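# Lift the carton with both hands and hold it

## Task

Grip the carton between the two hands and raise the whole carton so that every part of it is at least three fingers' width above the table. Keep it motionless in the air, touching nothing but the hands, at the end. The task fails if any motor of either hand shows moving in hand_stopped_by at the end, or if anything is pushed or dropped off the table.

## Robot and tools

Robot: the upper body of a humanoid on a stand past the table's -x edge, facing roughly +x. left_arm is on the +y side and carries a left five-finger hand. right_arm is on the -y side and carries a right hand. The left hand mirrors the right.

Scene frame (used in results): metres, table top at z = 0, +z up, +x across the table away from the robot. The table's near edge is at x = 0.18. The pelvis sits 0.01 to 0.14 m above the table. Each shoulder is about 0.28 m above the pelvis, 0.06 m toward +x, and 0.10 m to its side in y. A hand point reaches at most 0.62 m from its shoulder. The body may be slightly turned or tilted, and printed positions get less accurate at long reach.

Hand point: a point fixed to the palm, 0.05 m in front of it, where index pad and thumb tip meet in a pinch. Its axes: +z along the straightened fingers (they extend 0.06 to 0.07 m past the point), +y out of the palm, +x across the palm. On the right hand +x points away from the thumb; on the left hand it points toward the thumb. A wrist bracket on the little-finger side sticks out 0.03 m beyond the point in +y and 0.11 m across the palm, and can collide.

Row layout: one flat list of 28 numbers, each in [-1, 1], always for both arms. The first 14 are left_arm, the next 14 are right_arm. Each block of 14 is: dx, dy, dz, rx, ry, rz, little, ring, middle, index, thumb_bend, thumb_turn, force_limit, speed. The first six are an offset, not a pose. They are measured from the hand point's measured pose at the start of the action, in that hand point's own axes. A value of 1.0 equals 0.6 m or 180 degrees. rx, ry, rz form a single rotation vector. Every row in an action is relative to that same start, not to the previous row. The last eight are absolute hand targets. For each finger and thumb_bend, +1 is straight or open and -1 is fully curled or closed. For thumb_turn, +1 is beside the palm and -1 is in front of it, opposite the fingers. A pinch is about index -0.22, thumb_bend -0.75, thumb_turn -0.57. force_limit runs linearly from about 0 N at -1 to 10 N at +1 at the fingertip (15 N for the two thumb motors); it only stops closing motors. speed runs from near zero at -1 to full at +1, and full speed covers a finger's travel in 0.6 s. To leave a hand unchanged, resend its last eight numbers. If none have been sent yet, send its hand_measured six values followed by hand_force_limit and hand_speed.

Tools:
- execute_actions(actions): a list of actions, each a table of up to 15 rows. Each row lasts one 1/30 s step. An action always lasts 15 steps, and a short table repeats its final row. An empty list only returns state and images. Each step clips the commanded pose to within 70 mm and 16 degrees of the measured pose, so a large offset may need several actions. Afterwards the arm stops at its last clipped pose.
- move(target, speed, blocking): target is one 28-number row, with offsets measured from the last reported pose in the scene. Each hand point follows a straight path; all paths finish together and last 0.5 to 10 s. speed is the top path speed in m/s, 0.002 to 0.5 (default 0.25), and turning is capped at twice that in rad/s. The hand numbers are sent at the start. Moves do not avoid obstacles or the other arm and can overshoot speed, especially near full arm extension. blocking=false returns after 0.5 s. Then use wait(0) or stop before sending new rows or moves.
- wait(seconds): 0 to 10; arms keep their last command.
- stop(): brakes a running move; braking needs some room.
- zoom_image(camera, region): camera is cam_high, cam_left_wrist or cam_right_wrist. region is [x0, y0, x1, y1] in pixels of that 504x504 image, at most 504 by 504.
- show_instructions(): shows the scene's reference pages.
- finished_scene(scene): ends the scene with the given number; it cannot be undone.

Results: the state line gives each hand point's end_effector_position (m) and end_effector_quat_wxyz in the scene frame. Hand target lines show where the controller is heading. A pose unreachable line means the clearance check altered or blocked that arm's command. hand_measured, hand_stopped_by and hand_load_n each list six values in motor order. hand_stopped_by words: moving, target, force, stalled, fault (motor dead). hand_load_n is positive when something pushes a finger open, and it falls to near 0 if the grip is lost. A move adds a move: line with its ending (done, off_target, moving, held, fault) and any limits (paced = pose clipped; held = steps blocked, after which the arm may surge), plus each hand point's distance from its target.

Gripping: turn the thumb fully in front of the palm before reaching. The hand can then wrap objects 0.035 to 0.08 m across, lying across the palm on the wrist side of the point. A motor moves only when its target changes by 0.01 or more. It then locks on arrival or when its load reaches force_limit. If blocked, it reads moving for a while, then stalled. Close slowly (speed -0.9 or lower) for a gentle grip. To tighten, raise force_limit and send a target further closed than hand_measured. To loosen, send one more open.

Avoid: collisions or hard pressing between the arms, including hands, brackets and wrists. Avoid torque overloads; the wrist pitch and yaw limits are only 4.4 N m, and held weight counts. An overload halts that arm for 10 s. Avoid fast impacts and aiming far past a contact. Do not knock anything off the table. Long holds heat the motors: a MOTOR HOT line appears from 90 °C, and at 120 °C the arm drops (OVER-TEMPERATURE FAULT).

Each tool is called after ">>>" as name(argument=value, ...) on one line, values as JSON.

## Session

>>> execute_actions(actions=[])

Scene clock: 0.00 s.
left_arm: end_effector_position=(+0.0861, +0.1745, +0.4782) hand_measured=(+1.000, +1.000, +1.000, +1.000, +1.000, +1.000) hand_load_n=(+0.0, +0.0, +0.0, +0.0, +0.0, +0.0) hand_stopped_by=(target, target, target, target, target, target) hand_force_limit=0.00 hand_speed=-0.80 end_effector_quat_wxyz=(-0.001, -0.004, -0.107, +0.994) | right_arm: end_effector_position=(+0.1596, -0.0890, +0.4898) hand_measured=(+1.000, +1.000, +1.000, +1.000, +1.000, +1.000) hand_load_n=(+0.0, +0.0, +0.0, +0.0, +0.0, +0.0) hand_stopped_by=(target, target, target, target, target, target) hand_force_limit=0.00 hand_speed=-0.80 end_effector_quat_wxyz=(+0.988, -0.108, -0.007, +0.108)
Joint positions: left_arm=[-0.078  0.524  0.287 -0.614 -0.718 -1.053 -0.329] | right_arm=[-0.18  -0.406 -0.257 -0.552  0.469 -1.008  0.172]
Joint velocities: left_arm=[-0.005 -0.006  0.023  0.003  0.009  0.     0.   ] | right_arm=[ 0.002  0.003  0.    -0.002  0.002  0.     0.   ]
Motor temperatures (°C, as the motors report them): left_arm=[35 28 34 36 29 23 23] | right_arm=[35 40 27 33 27 21 27]
Hand target (left_arm): +0.086, +0.174, +0.478; -0.001, -0.004, -0.107, +0.994
Hand target (right_arm): +0.160, -0.089, +0.490; +0.988, -0.108, -0.007, +0.108

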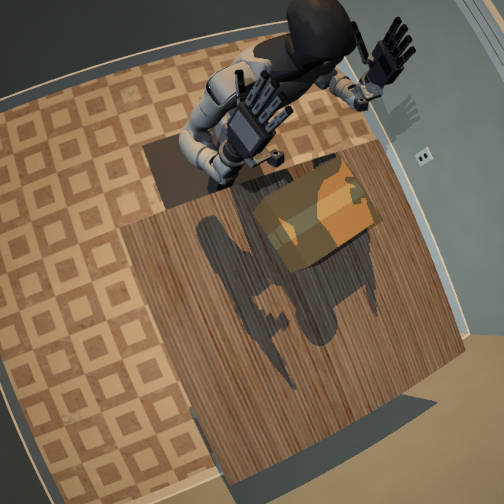

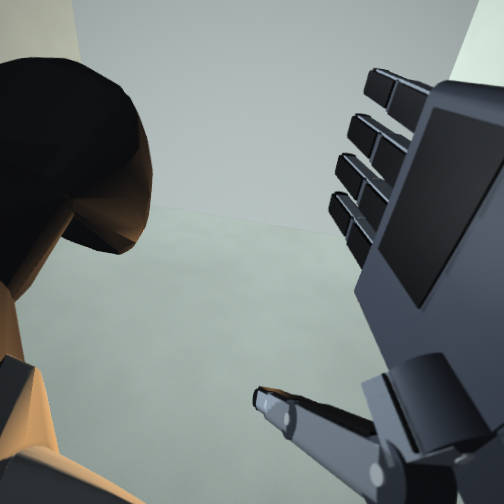

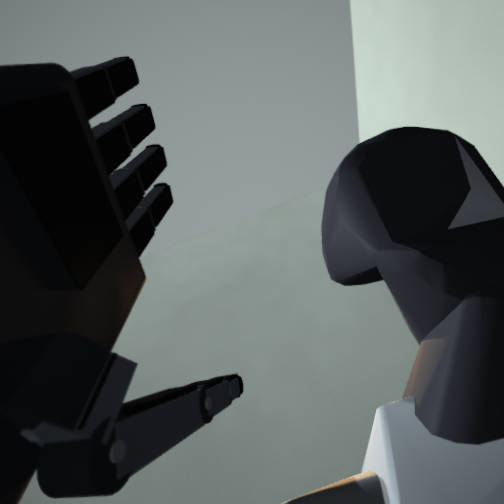

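>>> zoom_image(camera="cam_high", region=[230, 130, 410, 290])

Region (230, 130, 410, 290) of cam_high's 504x504 image, scaled by 2.800, with more detail than that image has.

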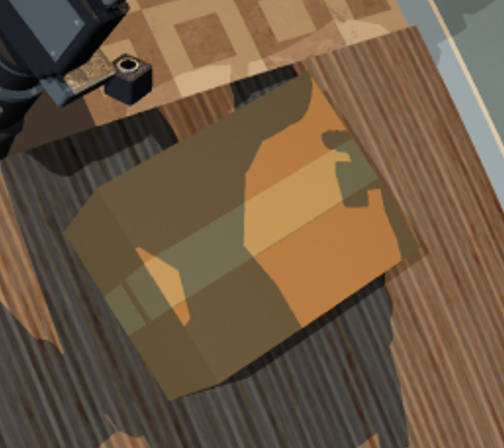

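>>> move(target=[-0.338,0.028,-0.531,0.0956,-0.5876,-0.0258,0.63,0.69,0.71,0.69,1,1,-0.2,-0.5,0.3037,0.010,-0.549,0.0636,0.579,0.0517,0.63,0.69,0.71,0.69,1,1,-0.2,-0.5], speed=0.4)

Scene clock: 8.77 s.
left_arm: end_effector_position=(+0.2886, +0.2202, +0.1620) hand_measured=(+0.630, +0.690, +0.710, +0.690, +1.000, +1.000) hand_load_n=(+0.0, +0.0, +0.0, +0.0, +0.0, +0.0) hand_stopped_by=(target, target, target, target, target, target) hand_force_limit=-0.20 hand_speed=-0.50 end_effector_quat_wxyz=(-0.042, +0.795, +0.057, +0.602) | right_arm: end_effector_position=(+0.3530, -0.1212, +0.1651) hand_measured=(+0.630, +0.690, +0.710, +0.690, +1.000, +1.000) hand_load_n=(+0.0, +0.0, +0.0, +0.0, +0.0, +0.0) hand_stopped_by=(target, target, target, target, target, target) hand_force_limit=-0.20 hand_speed=-0.50 end_effector_quat_wxyz=(+0.609, -0.066, +0.790, +0.035)
Joint positions: left_arm=[ 0.381  0.305  0.199 -0.572 -0.332  0.286 -0.12 ] | right_arm=[ 0.368 -0.556 -0.033 -0.366  0.571  0.012 -0.076]
Joint velocities: left_arm=[ 0.002 -0.005 -0.005 -0.008  0.002  0.006  0.   ] | right_arm=[-0.005  0.012  0.006  0.009  0.     0.003  0.   ]
Motor temperatures (°C, as the motors report them): left_arm=[35 29 34 37 29 23 23] | right_arm=[35 40 27 33 27 21 27]
Hand target (left_arm): +0.289, +0.221, +0.163; -0.042, +0.794, +0.058, +0.603
Hand target (right_arm): +0.354, -0.121, +0.166; +0.609, -0.064, +0.789, +0.036
Off the commanded pose (left_arm): 0.007 m, 2 deg.
Off the commanded pose (right_arm): 0.009 m, 2 deg.
move: off_target (left_arm, right_arm)

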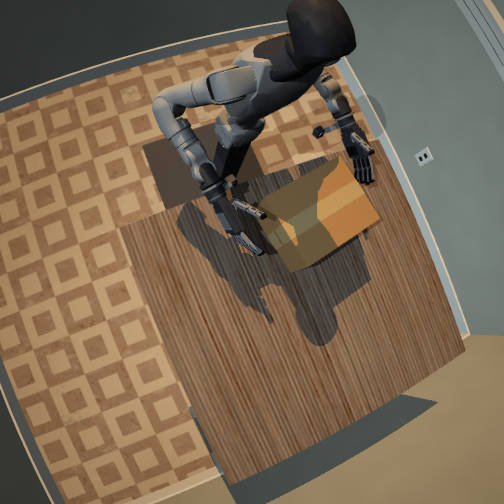

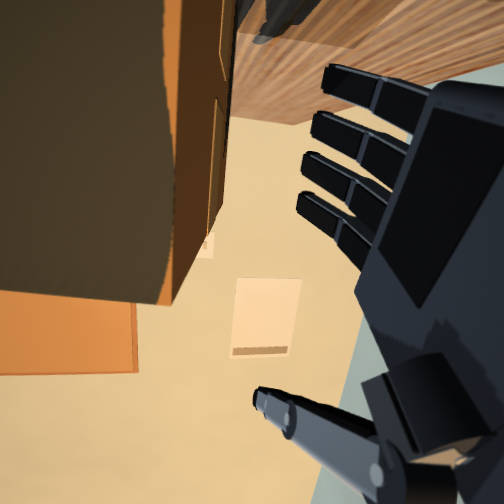

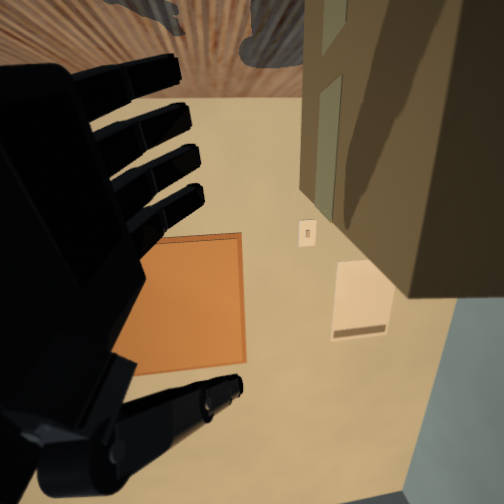

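>>> zoom_image(camera="cam_left_wrist", region=[140, 160, 300, 320])

>>> zoom_image(camera="cam_high", region=[200, 110, 410, 290])

Region (140, 160, 300, 320) of cam_left_wrist's 504x504 image, scaled by 3.150, with more detail than that image has.

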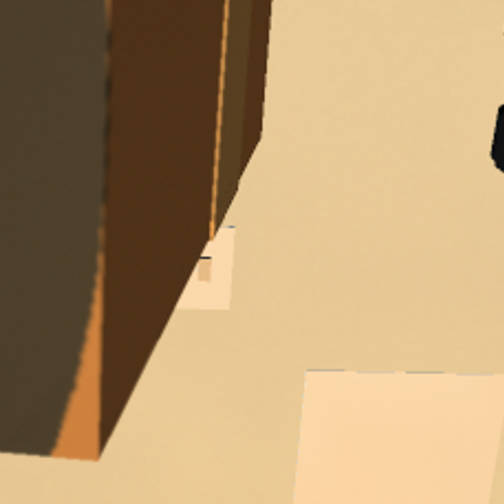

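Region (200, 110, 410, 290) of cam_high's 504x504 image, scaled by 2.400, with more detail than that image has; it fills the top 432 rows of this view, and the rest is white.

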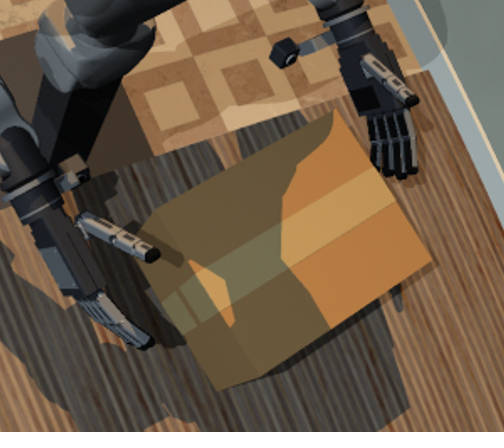

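>>> move(target=[-0.020,0.097,0.014,0,0.005,0,0.63,0.69,0.71,0.69,1,1,-0.2,-0.5,0.030,0.125,-0.004,0,0,0.008,0.63,0.69,0.71,0.69,1,1,-0.2,-0.5], speed=0.15)

Scene clock: 10.90 s.
left_arm: end_effector_position=(+0.3003, +0.1699, +0.1460) hand_measured=(+0.630, +0.690, +0.710, +0.690, +1.000, +1.000) hand_load_n=(+1.5, +0.0, +0.0, +0.0, +0.0, +0.0) hand_stopped_by=(target, target, target, target, target, target) hand_force_limit=-0.20 hand_speed=-0.50 end_effector_quat_wxyz=(-0.052, +0.792, +0.061, +0.605) | right_arm: end_effector_position=(+0.3333, -0.0516, +0.1426) hand_measured=(+0.630, +0.690, +0.710, +0.690, +1.000, +1.000) hand_load_n=(+0.0, +0.0, +0.0, +0.0, +0.0, +0.0) hand_stopped_by=(target, target, target, target, target, target) hand_force_limit=-0.20 hand_speed=-0.50 end_effector_quat_wxyz=(+0.604, -0.054, +0.794, +0.041)
Joint positions: left_arm=[ 0.365  0.166 -0.056 -0.537 -0.107  0.216  0.039] | right_arm=[ 0.346 -0.352  0.241 -0.407  0.313  0.02  -0.273]
Joint velocities: left_arm=[-0.009  0.011  0.003  0.002  0.002 -0.002  0.009] | right_arm=[-0.003  0.006 -0.002 -0.008  0.012  0.     0.   ]
Motor temperatures (°C, as the motors report them): left_arm=[35 29 34 37 29 23 23] | right_arm=[35 40 27 33 27 21 27]
Hand target (left_arm): +0.301, +0.164, +0.146; -0.043, +0.792, +0.057, +0.606
Hand target (right_arm): +0.334, -0.051, +0.143; +0.605, -0.055, +0.793, +0.040
Off the commanded pose (left_arm): 0.007 m, 1 deg.
Off the commanded pose (right_arm): 0.005 m, 1 deg.
move: off_target (left_arm, right_arm)

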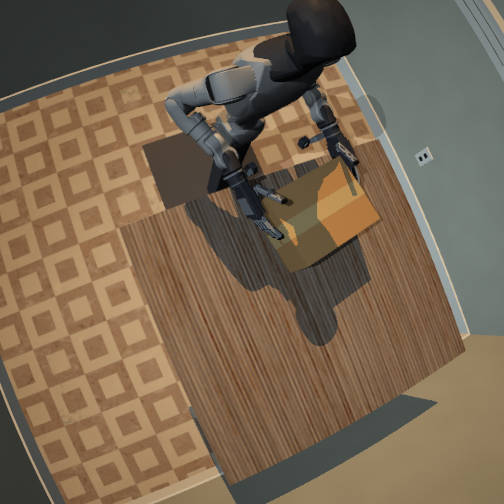

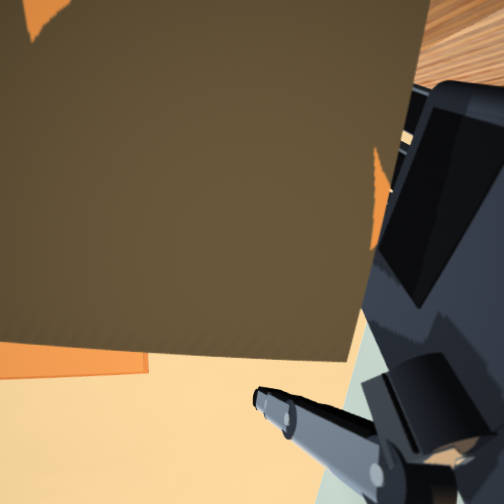

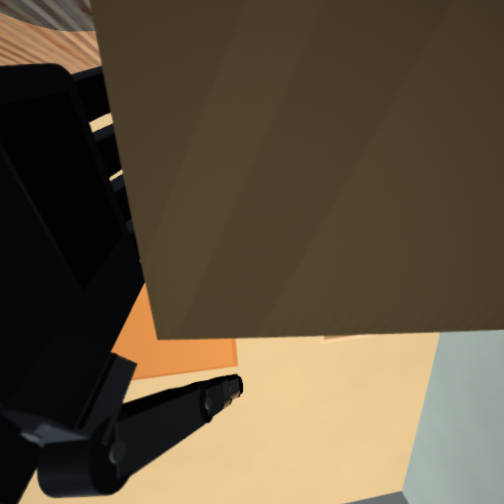

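>>> zoom_image(camera="cam_high", region=[230, 125, 400, 285])

Region (230, 125, 400, 285) of cam_high's 504x504 image, scaled by 2.965, with more detail than that image has; it fills the top 474 rows of this view, and the rest is white.

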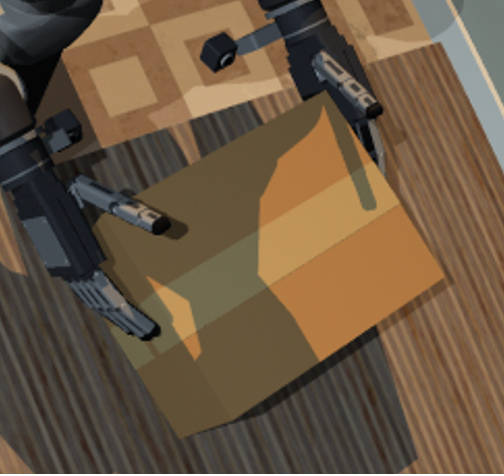

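>>> execute_actions(actions=[[[0,0.012,0,-0.007,0,0.001,0.63,0.69,0.71,0.69,1,1,-0.2,-0.88,-0.001,0.005,0,-0.001,-0.001,0,0.63,0.69,0.71,0.69,1,1,-0.2,-0.88],[0,0.014,0,-0.008,0,0.002,0.63,0.69,0.71,0.69,1,1,-0.2,-0.88,-0.002,0.010,0,-0.003,-0.002,0,0.63,0.69,0.71,0.69,1,1,-0.2,-0.88],[0,0.017,0,-0.010,0,0.003,0.63,0.69,0.71,0.69,1,1,-0.2,-0.88,-0.003,0.015,0,-0.006,-0.003,0,0.63,0.69,0.71,0.69,1,1,-0.2,-0.88],[0,0.020,-0.001,-0.012,0,0.004,0.63,0.69,0.71,0.69,1,1,-0.2,-0.88,-0.004,0.020,-0.001,-0.009,-0.004,0,0.63,0.69,0.71,0.69,1,1,-0.2,-0.88],[0,0.024,-0.001,-0.015,0,0.005,0.63,0.69,0.71,0.69,1,1,-0.2,-0.88,-0.005,0.025,-0.001,-0.012,-0.004,0,0.63,0.69,0.71,0.69,1,1,-0.2,-0.88],[0,0.028,-0.002,-0.017,0,0.006,0.63,0.69,0.71,0.69,1,1,-0.2,-0.88,-0.005,0.030,-0.002,-0.015,-0.004,0,0.63,0.69,0.71,0.69,1,1,-0.2,-0.88],[0,0.032,-0.002,-0.020,0,0.007,0.63,0.69,0.71,0.69,1,1,-0.2,-0.88,-0.005,0.035,-0.002,-0.018,-0.004,0,0.63,0.69,0.71,0.69,1,1,-0.2,-0.88],[0,0.036,-0.003,-0.023,0,0.008,0.63,0.69,0.71,0.69,1,1,-0.2,-0.88,-0.005,0.039,-0.003,-0.021,-0.004,0,0.63,0.69,0.71,0.69,1,1,-0.2,-0.88],[0,0.040,-0.004,-0.026,0,0.008,0.63,0.69,0.71,0.69,1,1,-0.2,-0.88,-0.005,0.043,-0.004,-0.024,-0.004,0,0.63,0.69,0.71,0.69,1,1,-0.2,-0.88],[0,0.044,-0.004,-0.029,0,0.008,0.63,0.69,0.71,0.69,1,1,-0.2,-0.88,-0.005,0.047,-0.004,-0.027,-0.004,0,0.63,0.69,0.71,0.69,1,1,-0.2,-0.88],[0,0.048,-0.005,-0.032,0,0.008,0.63,0.69,0.71,0.69,1,1,-0.2,-0.88,-0.005,0.051,-0.005,-0.030,-0.004,0,0.63,0.69,0.71,0.69,1,1,-0.2,-0.88],[0,0.052,-0.006,-0.035,0,0.008,0.63,0.69,0.71,0.69,1,1,-0.2,-0.88,-0.005,0.055,-0.006,-0.033,-0.004,0,0.63,0.69,0.71,0.69,1,1,-0.2,-0.88],[0,0.056,-0.007,-0.038,0,0.008,0.63,0.69,0.71,0.69,1,1,-0.2,-0.88,-0.005,0.059,-0.007,-0.036,-0.004,0,0.63,0.69,0.71,0.69,1,1,-0.2,-0.88],[0,0.060,-0.008,-0.040,0,0.008,0.63,0.69,0.71,0.69,1,1,-0.2,-0.88,-0.005,0.063,-0.008,-0.038,-0.004,0,0.63,0.69,0.71,0.69,1,1,-0.2,-0.88]]])

>>> wait(seconds=0.3)

Scene clock: 12.00 s.
left_arm: end_effector_position=(+0.3012, +0.1681, +0.1443) hand_measured=(+0.630, +0.690, +0.710, +0.690, +1.000, +1.000) hand_load_n=(+0.0, +0.0, +3.5, +4.5, +0.0, +0.0) hand_stopped_by=(target, target, target, target, target, target) hand_force_limit=-0.20 hand_speed=-0.88 end_effector_quat_wxyz=(-0.065, +0.793, +0.040, +0.604) | right_arm: end_effector_position=(+0.3337, -0.0492, +0.1416) hand_measured=(+0.630, +0.690, +0.710, +0.690, +1.000, +1.000) hand_load_n=(+0.0, +0.0, +4.5, +4.5, +0.0, +0.0) hand_stopped_by=(target, target, target, target, target, target) hand_force_limit=-0.20 hand_speed=-0.88 end_effector_quat_wxyz=(+0.606, -0.061, +0.792, +0.035)
Joint positions: left_arm=[ 0.355  0.206 -0.076 -0.54  -0.089  0.224  0.063] | right_arm=[ 0.335 -0.366  0.264 -0.4    0.302  0.013 -0.3  ]
Joint velocities: left_arm=[ 0.     0.101 -0.074 -0.008 -0.005  0.     0.102] | right_arm=[-0.018 -0.074  0.051 -0.008  0.026 -0.023 -0.079]
Motor temperatures (°C, as the motors report them): left_arm=[35 29 34 37 29 24 23] | right_arm=[35 40 27 33 27 21 27]
Hand target (left_arm): +0.300, +0.135, +0.148; -0.010, +0.794, +0.014, +0.607
Hand target (right_arm): +0.323, -0.016, +0.147; +0.604, -0.090, +0.787, +0.088
Off the commanded pose (left_arm): 0.035 m, 7 deg.
Off the commanded pose (right_arm): 0.036 m, 7 deg.

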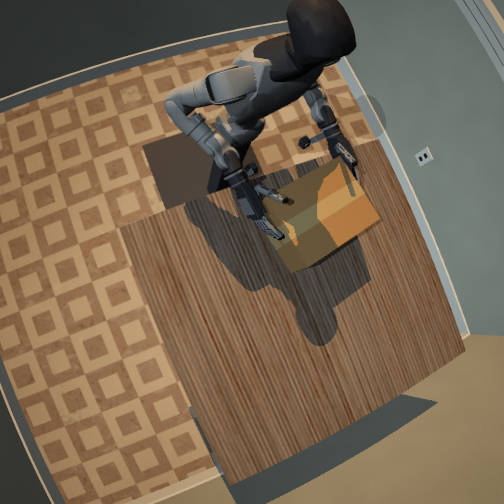

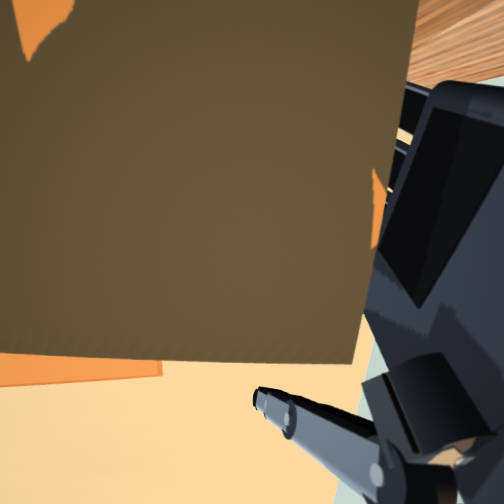

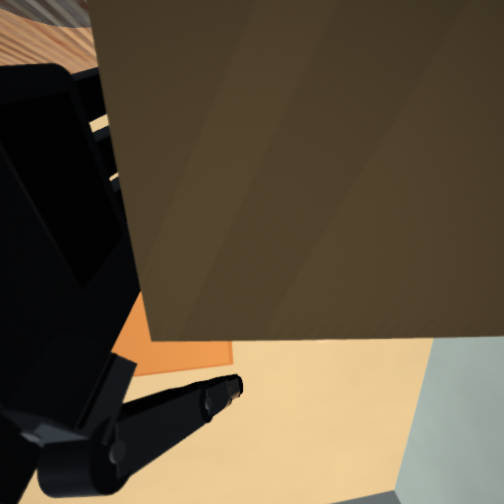

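Scene clock: 12.30 s.
left_arm: end_effector_position=(+0.3013, +0.1680, +0.1442) hand_measured=(+0.630, +0.690, +0.710, +0.690, +1.000, +1.000) hand_load_n=(+0.0, +0.0, +3.5, +5.5, +0.0, +0.0) hand_stopped_by=(target, target, target, target, target, target) hand_force_limit=-0.20 hand_speed=-0.88 end_effector_quat_wxyz=(-0.067, +0.793, +0.039, +0.604) | right_arm: end_effector_position=(+0.3337, -0.0491, +0.1416) hand_measured=(+0.630, +0.690, +0.710, +0.690, +1.000, +1.000) hand_load_n=(+0.0, +0.0, +5.0, +5.5, +0.0, +0.0) hand_stopped_by=(target, target, target, target, target, target) hand_force_limit=-0.20 hand_speed=-0.88 end_effector_quat_wxyz=(+0.606, -0.061, +0.792, +0.035)
Joint positions: left_arm=[ 0.355  0.211 -0.08  -0.54  -0.089  0.224  0.069] | right_arm=[ 0.334 -0.371  0.268 -0.4    0.304  0.011 -0.305]
Joint velocities: left_arm=[ 0.006  0.     0.002 -0.005 -0.011  0.     0.   ] | right_arm=[ 0.     0.008 -0.011  0.002 -0.017  0.     0.   ]
Motor temperatures (°C, as the motors report them): left_arm=[35 29 34 37 29 24 23] | right_arm=[35 40 27 33 27 21 28]
Hand target (left_arm): +0.300, +0.135, +0.148; -0.010, +0.794, +0.014, +0.607
Hand target (right_arm): +0.323, -0.016, +0.147; +0.604, -0.090, +0.787, +0.088
Off the commanded pose (left_arm): 0.034 m, 7 deg.
Off the commanded pose (right_arm): 0.036 m, 7 deg.
wait: 0.30 s; at rest by 0.17 s

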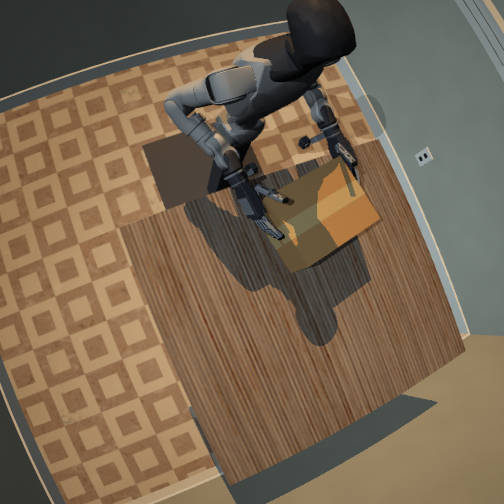

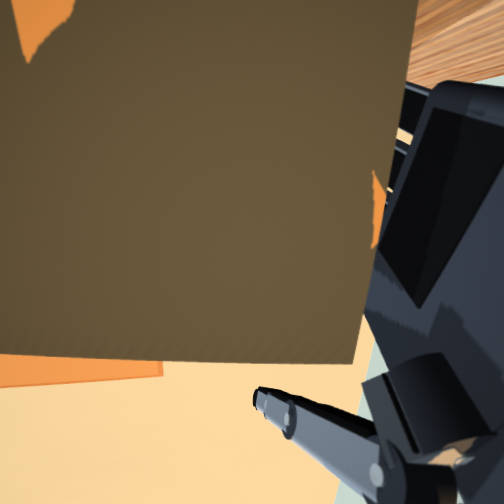

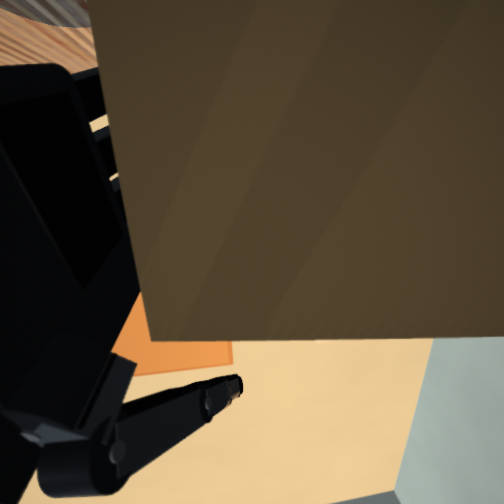

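>>> execute_actions(actions=[[[0.0057,0.060,-0.010,-0.041,0.001,-0.0105,0.63,0.69,0.71,0.69,1,1,-0.4,-0.88,-0.0077,0.062,-0.0086,-0.040,-0.0025,0.0065,0.63,0.69,0.71,0.69,1,1,-0.4,-0.88],[0.006,0.064,-0.0108,-0.0435,0.001,-0.0117,0.63,0.69,0.71,0.69,1,1,-0.4,-0.88,-0.008,0.0655,-0.0093,-0.0425,-0.0025,0.0072,0.63,0.69,0.71,0.69,1,1,-0.4,-0.88],[0.0062,0.068,-0.0116,-0.046,0.001,-0.0129,0.63,0.69,0.71,0.69,1,1,-0.4,-0.88,-0.0082,0.069,-0.010,-0.045,-0.0025,0.008,0.63,0.69,0.71,0.69,1,1,-0.4,-0.88],[0.0065,0.072,-0.0124,-0.0485,0.001,-0.0141,0.63,0.69,0.71,0.69,1,1,-0.4,-0.88,-0.0085,0.0725,-0.0107,-0.0475,-0.0025,0.0087,0.63,0.69,0.71,0.69,1,1,-0.4,-0.88],[0.0067,0.076,-0.0132,-0.051,0.001,-0.0153,0.63,0.69,0.71,0.69,1,1,-0.4,-0.88,-0.0087,0.076,-0.0114,-0.050,-0.0025,0.0094,0.63,0.69,0.71,0.69,1,1,-0.4,-0.88],[0.007,0.080,-0.014,-0.0535,0.001,-0.0165,0.63,0.69,0.71,0.69,1,1,-0.4,-0.88,-0.009,0.080,-0.0121,-0.0525,-0.0025,0.0101,0.63,0.69,0.71,0.69,1,1,-0.4,-0.88],[0.0072,0.084,-0.0148,-0.056,0.001,-0.0177,0.63,0.69,0.71,0.69,1,1,-0.4,-0.88,-0.0092,0.084,-0.0128,-0.055,-0.0025,0.0108,0.63,0.69,0.71,0.69,1,1,-0.4,-0.88],[0.0075,0.088,-0.0156,-0.0585,0.001,-0.0189,0.63,0.69,0.71,0.69,1,1,-0.4,-0.88,-0.0095,0.088,-0.0135,-0.0575,-0.0025,0.0115,0.63,0.69,0.71,0.69,1,1,-0.4,-0.88],[0.0077,0.092,-0.0164,-0.061,0.001,-0.020,0.63,0.69,0.71,0.69,1,1,-0.4,-0.88,-0.0097,0.092,-0.0142,-0.060,-0.0025,0.0122,0.63,0.69,0.71,0.69,1,1,-0.4,-0.88],[0.008,0.096,-0.017,-0.064,0.001,-0.021,0.63,0.69,0.71,0.69,1,1,-0.4,-0.88,-0.010,0.096,-0.015,-0.063,-0.0025,0.013,0.63,0.69,0.71,0.69,1,1,-0.4,-0.88],[0.008,0.096,-0.017,-0.064,0.001,-0.021,0.63,0.69,0.71,0.69,1,1,-0.4,-0.88,-0.010,0.096,-0.015,-0.063,-0.0025,0.013,0.63,0.69,0.71,0.69,1,1,-0.4,-0.88],[0.008,0.096,-0.017,-0.064,0.001,-0.021,0.55,0.6,0.71,0.69,1,1,-0.4,-0.88,-0.010,0.096,-0.015,-0.063,-0.0025,0.013,0.55,0.6,0.71,0.69,1,1,-0.4,-0.88]]])

>>> wait(seconds=0.4)

Scene clock: 23.57 s.
left_arm: end_effector_position=(+0.3019, +0.1453, +0.1452) hand_measured=(+0.598, +0.652, +0.710, +0.690, +1.000, +1.000) hand_load_n=(+2.5, +4.0, +3.0, +0.0, +0.0, +0.0) hand_stopped_by=(force, force, target, target, target, target) hand_force_limit=-0.40 hand_speed=-0.88 end_effector_quat_wxyz=(-0.028, +0.794, +0.026, +0.607) | right_arm: end_effector_position=(+0.3429, -0.0722, +0.1408) hand_measured=(+0.618, +0.658, +0.710, +0.690, +1.000, +1.000) hand_load_n=(+1.5, +3.5, +0.0, +3.0, +0.0, +0.0) hand_stopped_by=(force, force, target, target, target, target) hand_force_limit=-0.40 hand_speed=-0.88 end_effector_quat_wxyz=(+0.609, -0.041, +0.792, -0.001)
Joint positions: left_arm=[ 0.336  0.264 -0.155 -0.527 -0.146  0.209  0.093] | right_arm=[ 0.325 -0.415  0.254 -0.382  0.339 -0.009 -0.383]
Joint velocities: left_arm=[0.005 0.    0.    0.    0.    0.    0.   ] | right_arm=[ 0.008  0.003 -0.008  0.003  0.002  0.     0.   ]
Motor temperatures (°C, as the motors report them): left_arm=[35 28 35 38 29 25 31] | right_arm=[35 40 28 35 27 22 34]
Hand target (left_arm): +0.298, +0.113, +0.150; +0.032, +0.793, +0.005, +0.608
Hand target (right_arm): +0.335, -0.048, +0.142; +0.606, -0.060, +0.792, +0.038
Off the commanded pose (left_arm): 0.036 m, 7 deg.
Off the commanded pose (right_arm): 0.083 m, 16 deg.
TORQUE FAULT: the external load on joint 7 (wrist yaw) of the right arm reached its load limit, and that arm stopped for 10 seconds. That time counts as 20 of the actions that you can send in this scene. A torque fault stops only its own arm. That arm's remaining commands of this call were not run. That arm holds where it stopped, with its grip as last carried out, and accepts commands again: back off and push less far. That arm stops again, at the same cost, whenever a joint's load reaches its limit.

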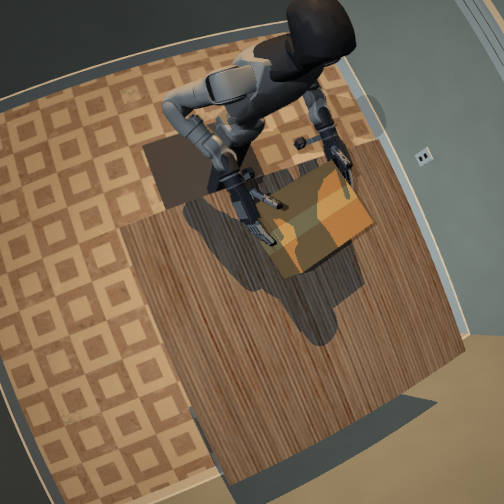

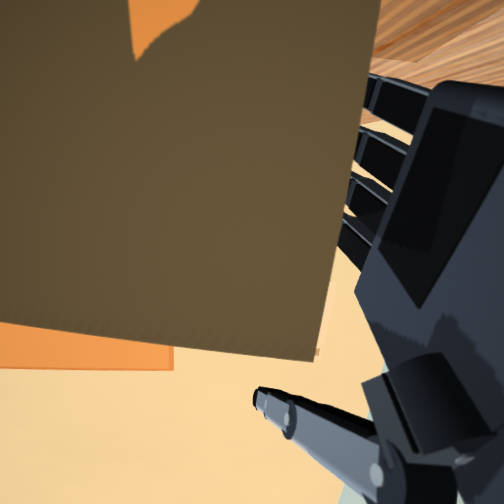

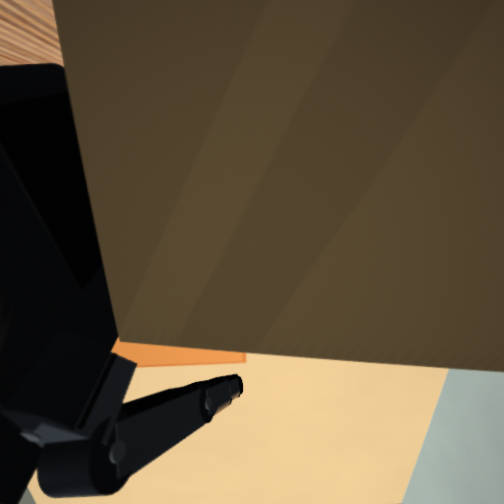

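not run: a fault stop came before this call.

>>> execute_actions(actions=[[[0.006,0.059,-0.0125,-0.038,0,-0.0125,0.55,0.6,0.71,0.69,1,1,-0.4,-0.88,-0.0015,0.043,-0.012,-0.031,0,0.006,0.55,0.6,0.71,0.69,1,1,-0.4,-0.88],[0.006,0.061,-0.012,-0.0375,0,-0.0124,0.55,0.6,0.71,0.69,1,1,-0.4,-0.88,-0.002,0.045,-0.013,-0.035,0,0.0064,0.55,0.6,0.71,0.69,1,1,-0.4,-0.88],[0.006,0.063,-0.0114,-0.0368,0,-0.0123,0.55,0.6,0.71,0.69,1,1,-0.4,-0.88,-0.0025,0.047,-0.014,-0.039,0,0.0068,0.55,0.6,0.71,0.69,1,1,-0.4,-0.88],[0.0065,0.065,-0.0108,-0.036,0,-0.0122,0.55,0.6,0.71,0.69,1,1,-0.4,-0.88,-0.003,0.049,-0.015,-0.043,0,0.0072,0.55,0.6,0.71,0.69,1,1,-0.4,-0.88],[0.0065,0.067,-0.0102,-0.0353,0,-0.0121,0.55,0.6,0.71,0.69,1,1,-0.4,-0.88,-0.0035,0.051,-0.016,-0.047,-0.001,0.0076,0.55,0.6,0.71,0.69,1,1,-0.4,-0.88],[0.0065,0.069,-0.0096,-0.0346,0,-0.012,0.55,0.6,0.71,0.69,1,1,-0.4,-0.88,-0.004,0.053,-0.017,-0.051,-0.001,0.008,0.55,0.6,0.71,0.69,1,1,-0.4,-0.88],[0.007,0.071,-0.009,-0.0339,0,-0.0118,0.55,0.6,0.71,0.69,1,1,-0.4,-0.88,-0.0045,0.055,-0.018,-0.055,-0.001,0.0084,0.55,0.6,0.71,0.69,1,1,-0.4,-0.88],[0.007,0.073,-0.0084,-0.0332,0,-0.0116,0.55,0.6,0.71,0.69,1,1,-0.4,-0.88,-0.005,0.057,-0.019,-0.059,-0.001,0.0088,0.55,0.6,0.71,0.69,1,1,-0.4,-0.88],[0.007,0.075,-0.0078,-0.0325,0,-0.0114,0.55,0.6,0.71,0.69,1,1,-0.4,-0.88,-0.0055,0.059,-0.020,-0.063,-0.002,0.0092,0.55,0.6,0.71,0.69,1,1,-0.4,-0.88],[0.0075,0.077,-0.0072,-0.0318,0,-0.0112,0.55,0.6,0.71,0.69,1,1,-0.4,-0.88,-0.006,0.061,-0.021,-0.067,-0.002,0.0096,0.55,0.6,0.71,0.69,1,1,-0.4,-0.88],[0.0075,0.079,-0.0066,-0.031,0,-0.011,0.55,0.6,0.71,0.69,1,1,-0.4,-0.88,-0.0065,0.063,-0.022,-0.071,-0.002,0.010,0.55,0.6,0.71,0.69,1,1,-0.4,-0.88],[0.008,0.081,-0.006,-0.030,0,-0.011,0.55,0.6,0.71,0.69,1,1,-0.4,-0.88,-0.007,0.065,-0.023,-0.075,-0.002,0.0105,0.55,0.6,0.71,0.69,1,1,-0.4,-0.88],[0.008,0.083,-0.005,-0.029,0,-0.011,0.55,0.6,0.71,0.69,1,1,-0.4,-0.88,-0.008,0.067,-0.024,-0.079,-0.002,0.011,0.55,0.6,0.71,0.69,1,1,-0.4,-0.88]]])

>>> wait(seconds=0.3)

Scene clock: 25.57 s.
left_arm: end_effector_position=(+0.3044, +0.1415, +0.1439) hand_measured=(+0.598, +0.652, +0.710, +0.690, +1.000, +1.000) hand_load_n=(+3.0, +4.0, +2.5, +2.0, +0.0, +0.0) hand_stopped_by=(force, force, target, target, target, target) hand_force_limit=-0.40 hand_speed=-0.88 end_effector_quat_wxyz=(-0.056, +0.795, +0.041, +0.603) | right_arm: end_effector_position=(+0.3417, -0.0759, +0.1429) hand_measured=(+0.618, +0.660, +0.710, +0.690, +1.000, +1.000) hand_load_n=(+1.5, +5.0, +3.0, +4.0, +0.0, +0.0) hand_stopped_by=(force, force, target, target, target, target) hand_force_limit=-0.40 hand_speed=-0.88 end_effector_quat_wxyz=(+0.608, -0.065, +0.791, +0.036)
Joint positions: left_arm=[ 0.33   0.26  -0.24  -0.545 -0.106  0.231  0.229] | right_arm=[ 0.317 -0.532  0.242 -0.337  0.458 -0.084 -0.295]
Joint velocities: left_arm=[-0.023  0.    -0.146 -0.015  0.012  0.014  0.24 ] | right_arm=[-0.032 -0.225  0.     0.08   0.209 -0.106  0.123]
Motor temperatures (°C, as the motors report them): left_arm=[35 28 36 38 29 25 32] | right_arm=[35 40 28 35 27 22 35]
Hand target (left_arm): +0.301, +0.098, +0.151; +0.019, +0.794, +0.012, +0.607
Hand target (right_arm): +0.326, -0.035, +0.149; +0.602, -0.103, +0.784, +0.107
Off the commanded pose (left_arm): 0.046 m, 9 deg.
Off the commanded pose (right_arm): 0.046 m, 9 deg.

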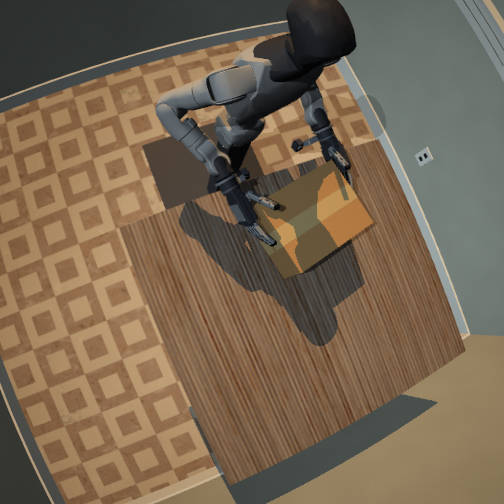

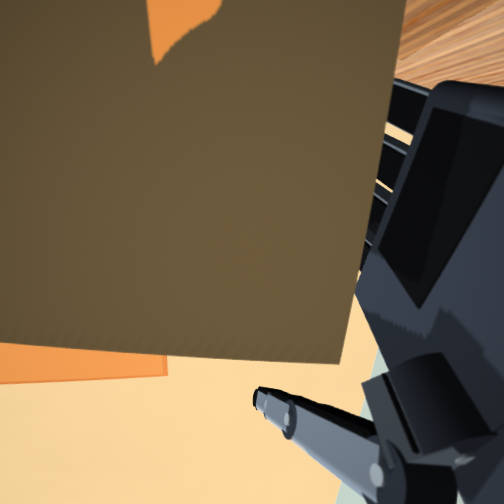

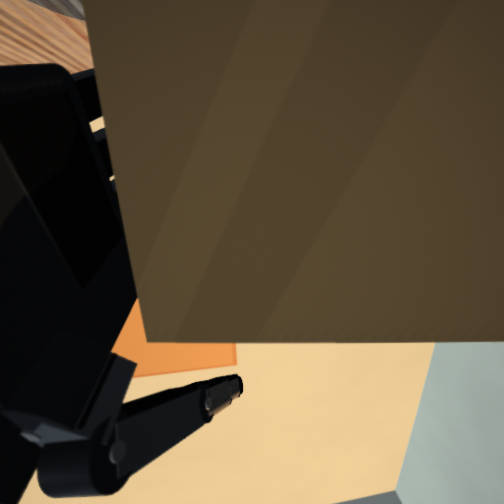

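Scene clock: 25.87 s.
left_arm: end_effector_position=(+0.3047, +0.1412, +0.1438) hand_measured=(+0.598, +0.652, +0.710, +0.690, +1.000, +1.000) hand_load_n=(+3.0, +4.0, +2.0, +1.5, +0.0, +0.0) hand_stopped_by=(force, force, target, target, target, target) hand_force_limit=-0.40 hand_speed=-0.88 end_effector_quat_wxyz=(-0.058, +0.795, +0.042, +0.603) | right_arm: end_effector_position=(+0.3417, -0.0761, +0.1431) hand_measured=(+0.618, +0.660, +0.710, +0.690, +1.000, +1.000) hand_load_n=(+1.5, +5.0, +3.0, +3.5, +0.0, +0.0) hand_stopped_by=(force, force, target, target, target, target) hand_force_limit=-0.40 hand_speed=-0.88 end_effector_quat_wxyz=(+0.607, -0.066, +0.791, +0.038)
Joint positions: left_arm=[ 0.329  0.262 -0.248 -0.545 -0.106  0.231  0.242] | right_arm=[ 0.315 -0.543  0.245 -0.332  0.469 -0.092 -0.292]
Joint velocities: left_arm=[ 0.015  0.011 -0.002 -0.002 -0.009  0.     0.   ] | right_arm=[-0.003  0.     0.02   0.003 -0.014  0.     0.   ]
Motor temperatures (°C, as the motors report them): left_arm=[35 28 36 38 29 25 32] | right_arm=[35 40 28 35 27 22 36]
Hand target (left_arm): +0.301, +0.098, +0.151; +0.019, +0.794, +0.012, +0.607
Hand target (right_arm): +0.326, -0.035, +0.149; +0.602, -0.103, +0.784, +0.107
Off the commanded pose (left_arm): 0.046 m, 9 deg.
Off the commanded pose (right_arm): 0.046 m, 9 deg.
wait: 0.30 s; at rest by 0.17 s

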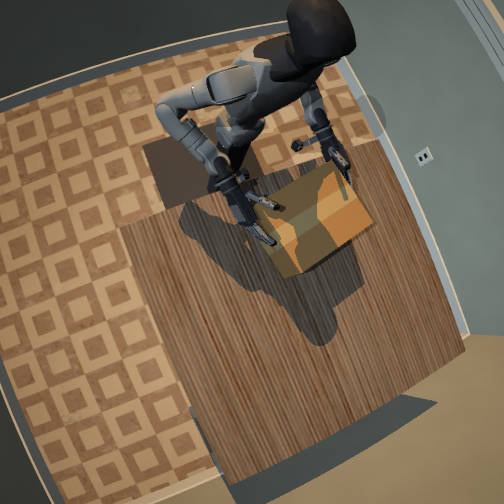

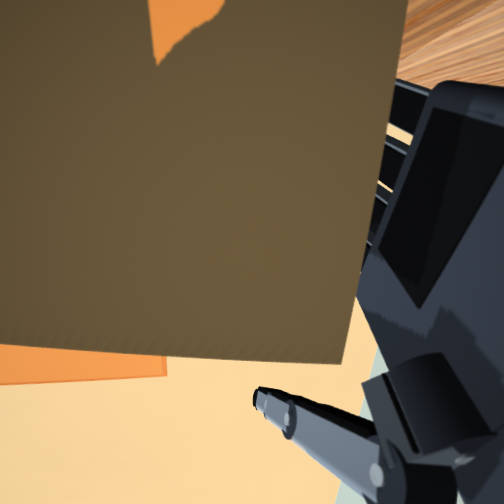

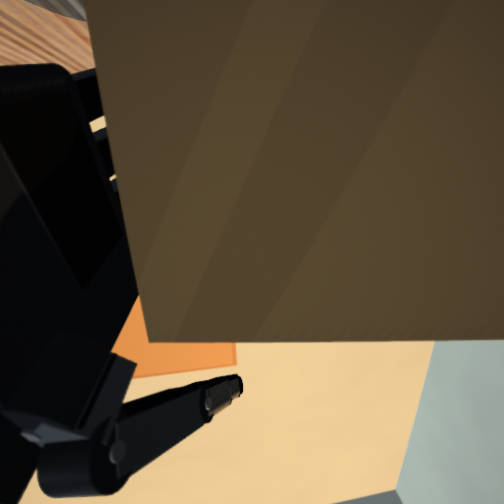

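>>> execute_actions(actions=[[[0.010,0.078,-0.0155,-0.0525,0.0015,-0.0148,0.55,0.6,0.71,0.69,1,1,-0.4,-0.88,-0.0055,0.0755,-0.014,-0.0497,-0.002,0.008,0.55,0.6,0.71,0.69,1,1,-0.4,-0.88],[0.011,0.081,-0.0162,-0.0545,0.0015,-0.015,0.55,0.6,0.71,0.69,1,1,-0.4,-0.88,-0.007,0.076,-0.0145,-0.050,-0.002,0.008,0.55,0.6,0.71,0.69,1,1,-0.4,-0.88],[0.012,0.084,-0.017,-0.0565,0.002,-0.0153,0.55,0.6,0.71,0.69,1,1,-0.4,-0.88,-0.0085,0.0765,-0.015,-0.0503,-0.0025,0.008,0.55,0.6,0.71,0.69,1,1,-0.4,-0.88],[0.014,0.087,-0.018,-0.058,0.002,-0.0156,0.55,0.6,0.71,0.69,1,1,-0.4,-0.88,-0.0105,0.077,-0.0156,-0.0506,-0.0025,0.008,0.55,0.6,0.71,0.69,1,1,-0.4,-0.88],[0.016,0.090,-0.019,-0.060,0.0025,-0.016,0.55,0.6,0.71,0.69,1,1,-0.4,-0.88,-0.013,0.0775,-0.0163,-0.051,-0.003,0.008,0.55,0.6,0.71,0.69,1,1,-0.4,-0.88],[0.0185,0.092,-0.020,-0.061,0.0025,-0.016,0.55,0.6,0.71,0.69,1,1,-0.4,-0.88,-0.0155,0.078,-0.017,-0.051,-0.003,0.008,0.55,0.6,0.71,0.69,1,1,-0.4,-0.88],[0.021,0.092,-0.0207,-0.061,0.003,-0.016,0.55,0.6,0.71,0.69,1,1,-0.4,-0.88,-0.018,0.078,-0.0177,-0.051,-0.0035,0.008,0.55,0.6,0.71,0.69,1,1,-0.4,-0.88],[0.0235,0.092,-0.0214,-0.061,0.003,-0.016,0.55,0.6,0.71,0.69,1,1,-0.4,-0.88,-0.0205,0.078,-0.0184,-0.051,-0.0035,0.008,0.55,0.6,0.71,0.69,1,1,-0.4,-0.88],[0.026,0.092,-0.0221,-0.061,0.0035,-0.016,0.55,0.6,0.71,0.69,1,1,-0.4,-0.88,-0.023,0.078,-0.0191,-0.051,-0.004,0.008,0.55,0.6,0.71,0.69,1,1,-0.4,-0.88],[0.0285,0.092,-0.0228,-0.061,0.004,-0.016,0.55,0.6,0.71,0.69,1,1,-0.4,-0.88,-0.0255,0.078,-0.0198,-0.051,-0.0045,0.008,0.55,0.6,0.71,0.69,1,1,-0.4,-0.88],[0.031,0.092,-0.0235,-0.061,0.0045,-0.016,0.55,0.6,0.71,0.69,1,1,-0.4,-0.88,-0.028,0.078,-0.0205,-0.051,-0.005,0.008,0.55,0.6,0.71,0.69,1,1,-0.4,-0.88],[0.0335,0.092,-0.0242,-0.061,0.005,-0.016,0.55,0.6,0.71,0.69,1,1,-0.4,-0.88,-0.0305,0.078,-0.0212,-0.051,-0.0055,0.008,0.55,0.6,0.71,0.69,1,1,-0.4,-0.88],[0.036,0.092,-0.0249,-0.061,0.0055,-0.016,0.55,0.6,0.71,0.69,1,1,-0.4,-0.88,-0.033,0.078,-0.0219,-0.051,-0.006,0.008,0.55,0.6,0.71,0.69,1,1,-0.4,-0.88],[0.0385,0.092,-0.0256,-0.061,0.006,-0.016,0.55,0.6,0.71,0.69,1,1,-0.4,-0.88,-0.0355,0.078,-0.0226,-0.051,-0.0065,0.008,0.55,0.6,0.71,0.69,1,1,-0.4,-0.88],[0.041,0.092,-0.0263,-0.061,0.006,-0.016,0.55,0.6,0.71,0.69,1,1,-0.4,-0.88,-0.038,0.078,-0.0233,-0.051,-0.0065,0.008,0.55,0.6,0.71,0.69,1,1,-0.4,-0.88]]])

>>> wait(seconds=0.4)

Scene clock: 27.33 s.
left_arm: end_effector_position=(+0.3041, +0.1395, +0.1452) hand_measured=(+0.598, +0.652, +0.710, +0.690, +1.000, +1.000) hand_load_n=(+1.0, +4.0, +4.0, +6.0, +0.0, +0.0) hand_stopped_by=(force, force, target, target, target, target) hand_force_limit=-0.40 hand_speed=-0.88 end_effector_quat_wxyz=(-0.063, +0.803, +0.037, +0.592) | right_arm: end_effector_position=(+0.3394, -0.0759, +0.1448) hand_measured=(+0.618, +0.660, +0.710, +0.690, +1.000, +1.000) hand_load_n=(+0.0, +5.5, +4.0, +5.5, +0.0, +0.0) hand_stopped_by=(force, force, target, target, target, target) hand_force_limit=-0.40 hand_speed=-0.88 end_effector_quat_wxyz=(+0.595, -0.071, +0.800, +0.036)
Joint positions: left_arm=[ 0.315  0.318 -0.28  -0.605 -0.145  0.311  0.307] | right_arm=[ 0.322 -0.617  0.272 -0.392  0.522 -0.054 -0.352]
Joint velocities: left_arm=[ 0.002  0.127 -0.046 -0.181 -0.107  0.218  0.121] | right_arm=[ 0.057 -0.181  0.051 -0.196  0.103  0.109 -0.152]
Motor temperatures (°C, as the motors report them): left_arm=[35 28 36 38 29 25 34] | right_arm=[35 40 28 35 27 22 39]
Hand target (left_arm): +0.300, +0.088, +0.171; +0.033, +0.789, +0.003, +0.614
Hand target (right_arm): +0.324, -0.033, +0.168; +0.607, -0.105, +0.780, +0.110
Off the commanded pose (left_arm): 0.060 m, 12 deg.
Off the commanded pose (right_arm): 0.052 m, 10 deg.

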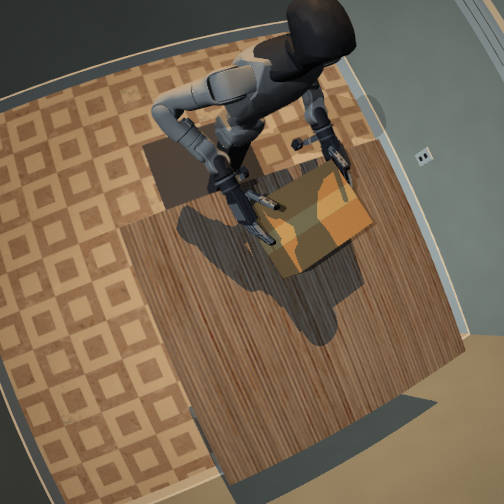

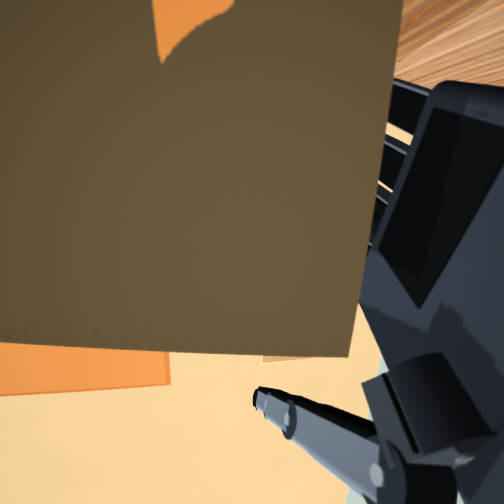

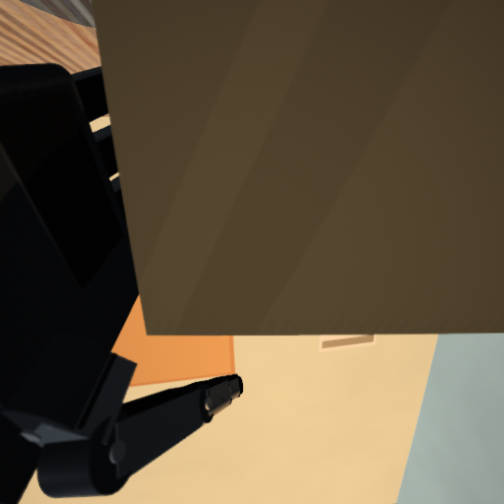

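Scene clock: 27.73 s.
left_arm: end_effector_position=(+0.3074, +0.1387, +0.1610) hand_measured=(+0.600, +0.652, +0.710, +0.690, +1.000, +1.000) hand_load_n=(+6.0, +6.5, +2.5, +1.5, +0.0, +0.0) hand_stopped_by=(force, force, target, target, target, target) hand_force_limit=-0.40 hand_speed=-0.88 end_effector_quat_wxyz=(-0.058, +0.790, +0.042, +0.608) | right_arm: end_effector_position=(+0.3432, -0.0765, +0.1593) hand_measured=(+0.618, +0.660, +0.710, +0.690, +1.000, +1.000) hand_load_n=(+2.0, +9.5, +3.0, +2.5, +0.0, +0.0) hand_stopped_by=(force, force, target, target, target, target) hand_force_limit=-0.40 hand_speed=-0.88 end_effector_quat_wxyz=(+0.609, -0.060, +0.790, +0.040)
Joint positions: left_arm=[ 0.305  0.324 -0.283 -0.64  -0.161  0.31   0.323] | right_arm=[ 0.32  -0.629  0.265 -0.423  0.54  -0.069 -0.372]
Joint velocities: left_arm=[-0.002  0.003  0.006 -0.006 -0.003  0.     0.   ] | right_arm=[-0.002  0.005  0.003 -0.008 -0.002  0.     0.   ]
Motor temperatures (°C, as the motors report them): left_arm=[35 28 36 38 29 25 35] | right_arm=[35 40 28 36 27 23 40]
Hand target (left_arm): +0.300, +0.088, +0.171; +0.033, +0.789, +0.003, +0.614
Hand target (right_arm): +0.324, -0.033, +0.168; +0.607, -0.105, +0.780, +0.110
Off the commanded pose (left_arm): 0.055 m, 11 deg.
Off the commanded pose (right_arm): 0.049 m, 10 deg.
wait: 0.40 s; no rest

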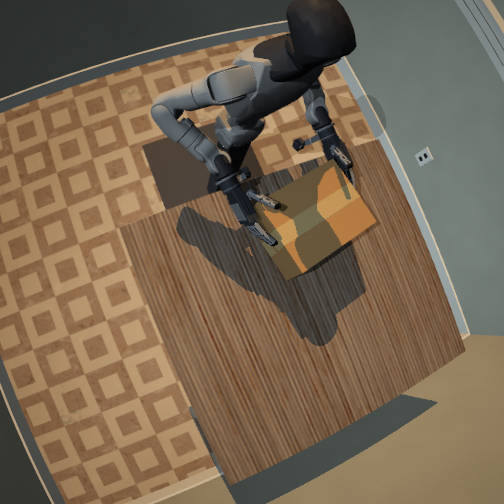

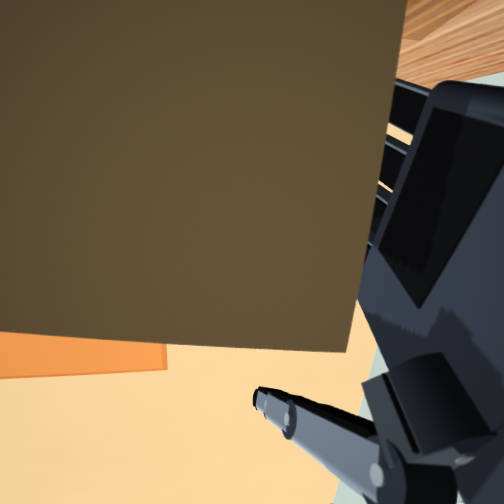

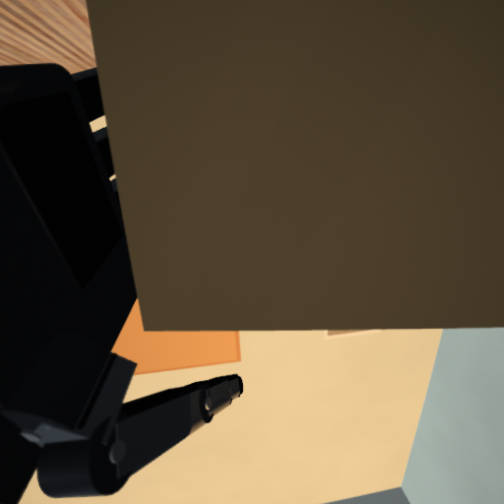

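>>> execute_actions(actions=[])

Scene clock: 27.90 s.
left_arm: end_effector_position=(+0.3074, +0.1387, +0.1610) hand_measured=(+0.600, +0.652, +0.710, +0.690, +1.000, +1.000) hand_load_n=(+6.0, +6.5, +2.5, +1.5, +0.0, +0.0) hand_stopped_by=(force, force, target, target, target, target) hand_force_limit=-0.40 hand_speed=-0.88 end_effector_quat_wxyz=(-0.058, +0.790, +0.042, +0.608) | right_arm: end_effector_position=(+0.3432, -0.0765, +0.1593) hand_measured=(+0.618, +0.660, +0.710, +0.690, +1.000, +1.000) hand_load_n=(+2.0, +9.5, +3.0, +2.5, +0.0, +0.0) hand_stopped_by=(force, force, target, target, target, target) hand_force_limit=-0.40 hand_speed=-0.88 end_effector_quat_wxyz=(+0.609, -0.060, +0.790, +0.040)
Joint positions: left_arm=[ 0.305  0.324 -0.283 -0.64  -0.161  0.31   0.323] | right_arm=[ 0.32  -0.629  0.265 -0.423  0.54  -0.069 -0.372]
Joint velocities: left_arm=[ 0.002  0.009 -0.003  0.003 -0.011  0.     0.   ] | right_arm=[0.003 0.    0.    0.    0.011 0.    0.   ]
Motor temperatures (°C, as the motors report them): left_arm=[35 28 36 38 29 25 35] | right_arm=[35 40 28 36 27 23 40]
Hand target (left_arm): +0.300, +0.088, +0.171; +0.033, +0.789, +0.003, +0.614
Hand target (right_arm): +0.324, -0.033, +0.168; +0.607, -0.105, +0.780, +0.110
Off the commanded pose (left_arm): 0.055 m, 11 deg.
Off the commanded pose (right_arm): 0.049 m, 10 deg.

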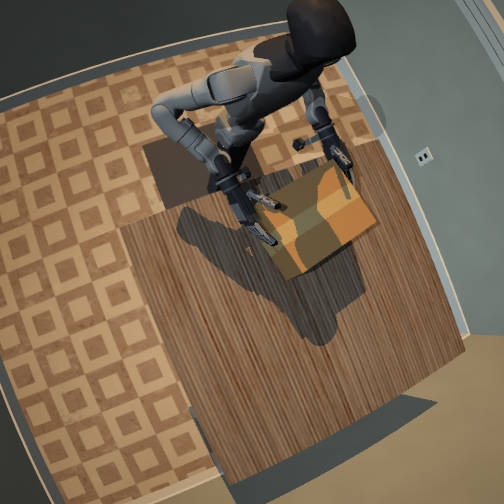

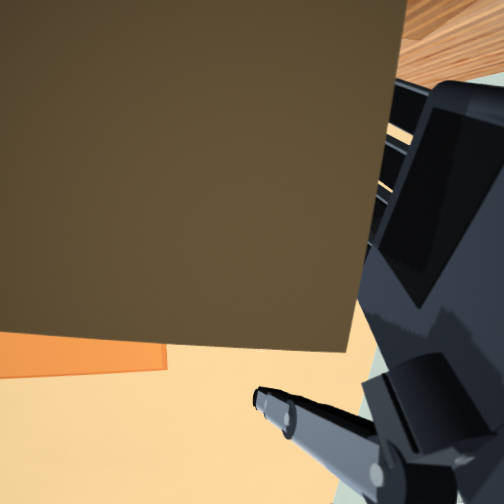

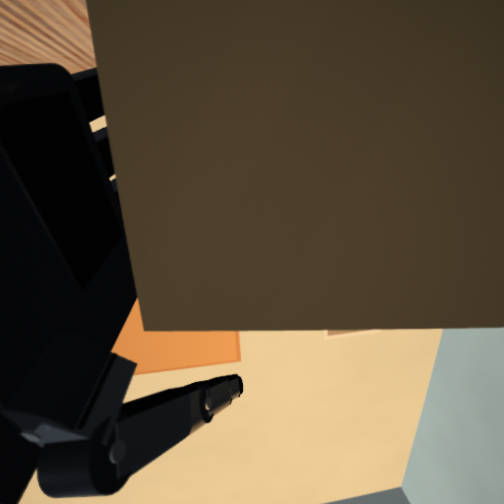

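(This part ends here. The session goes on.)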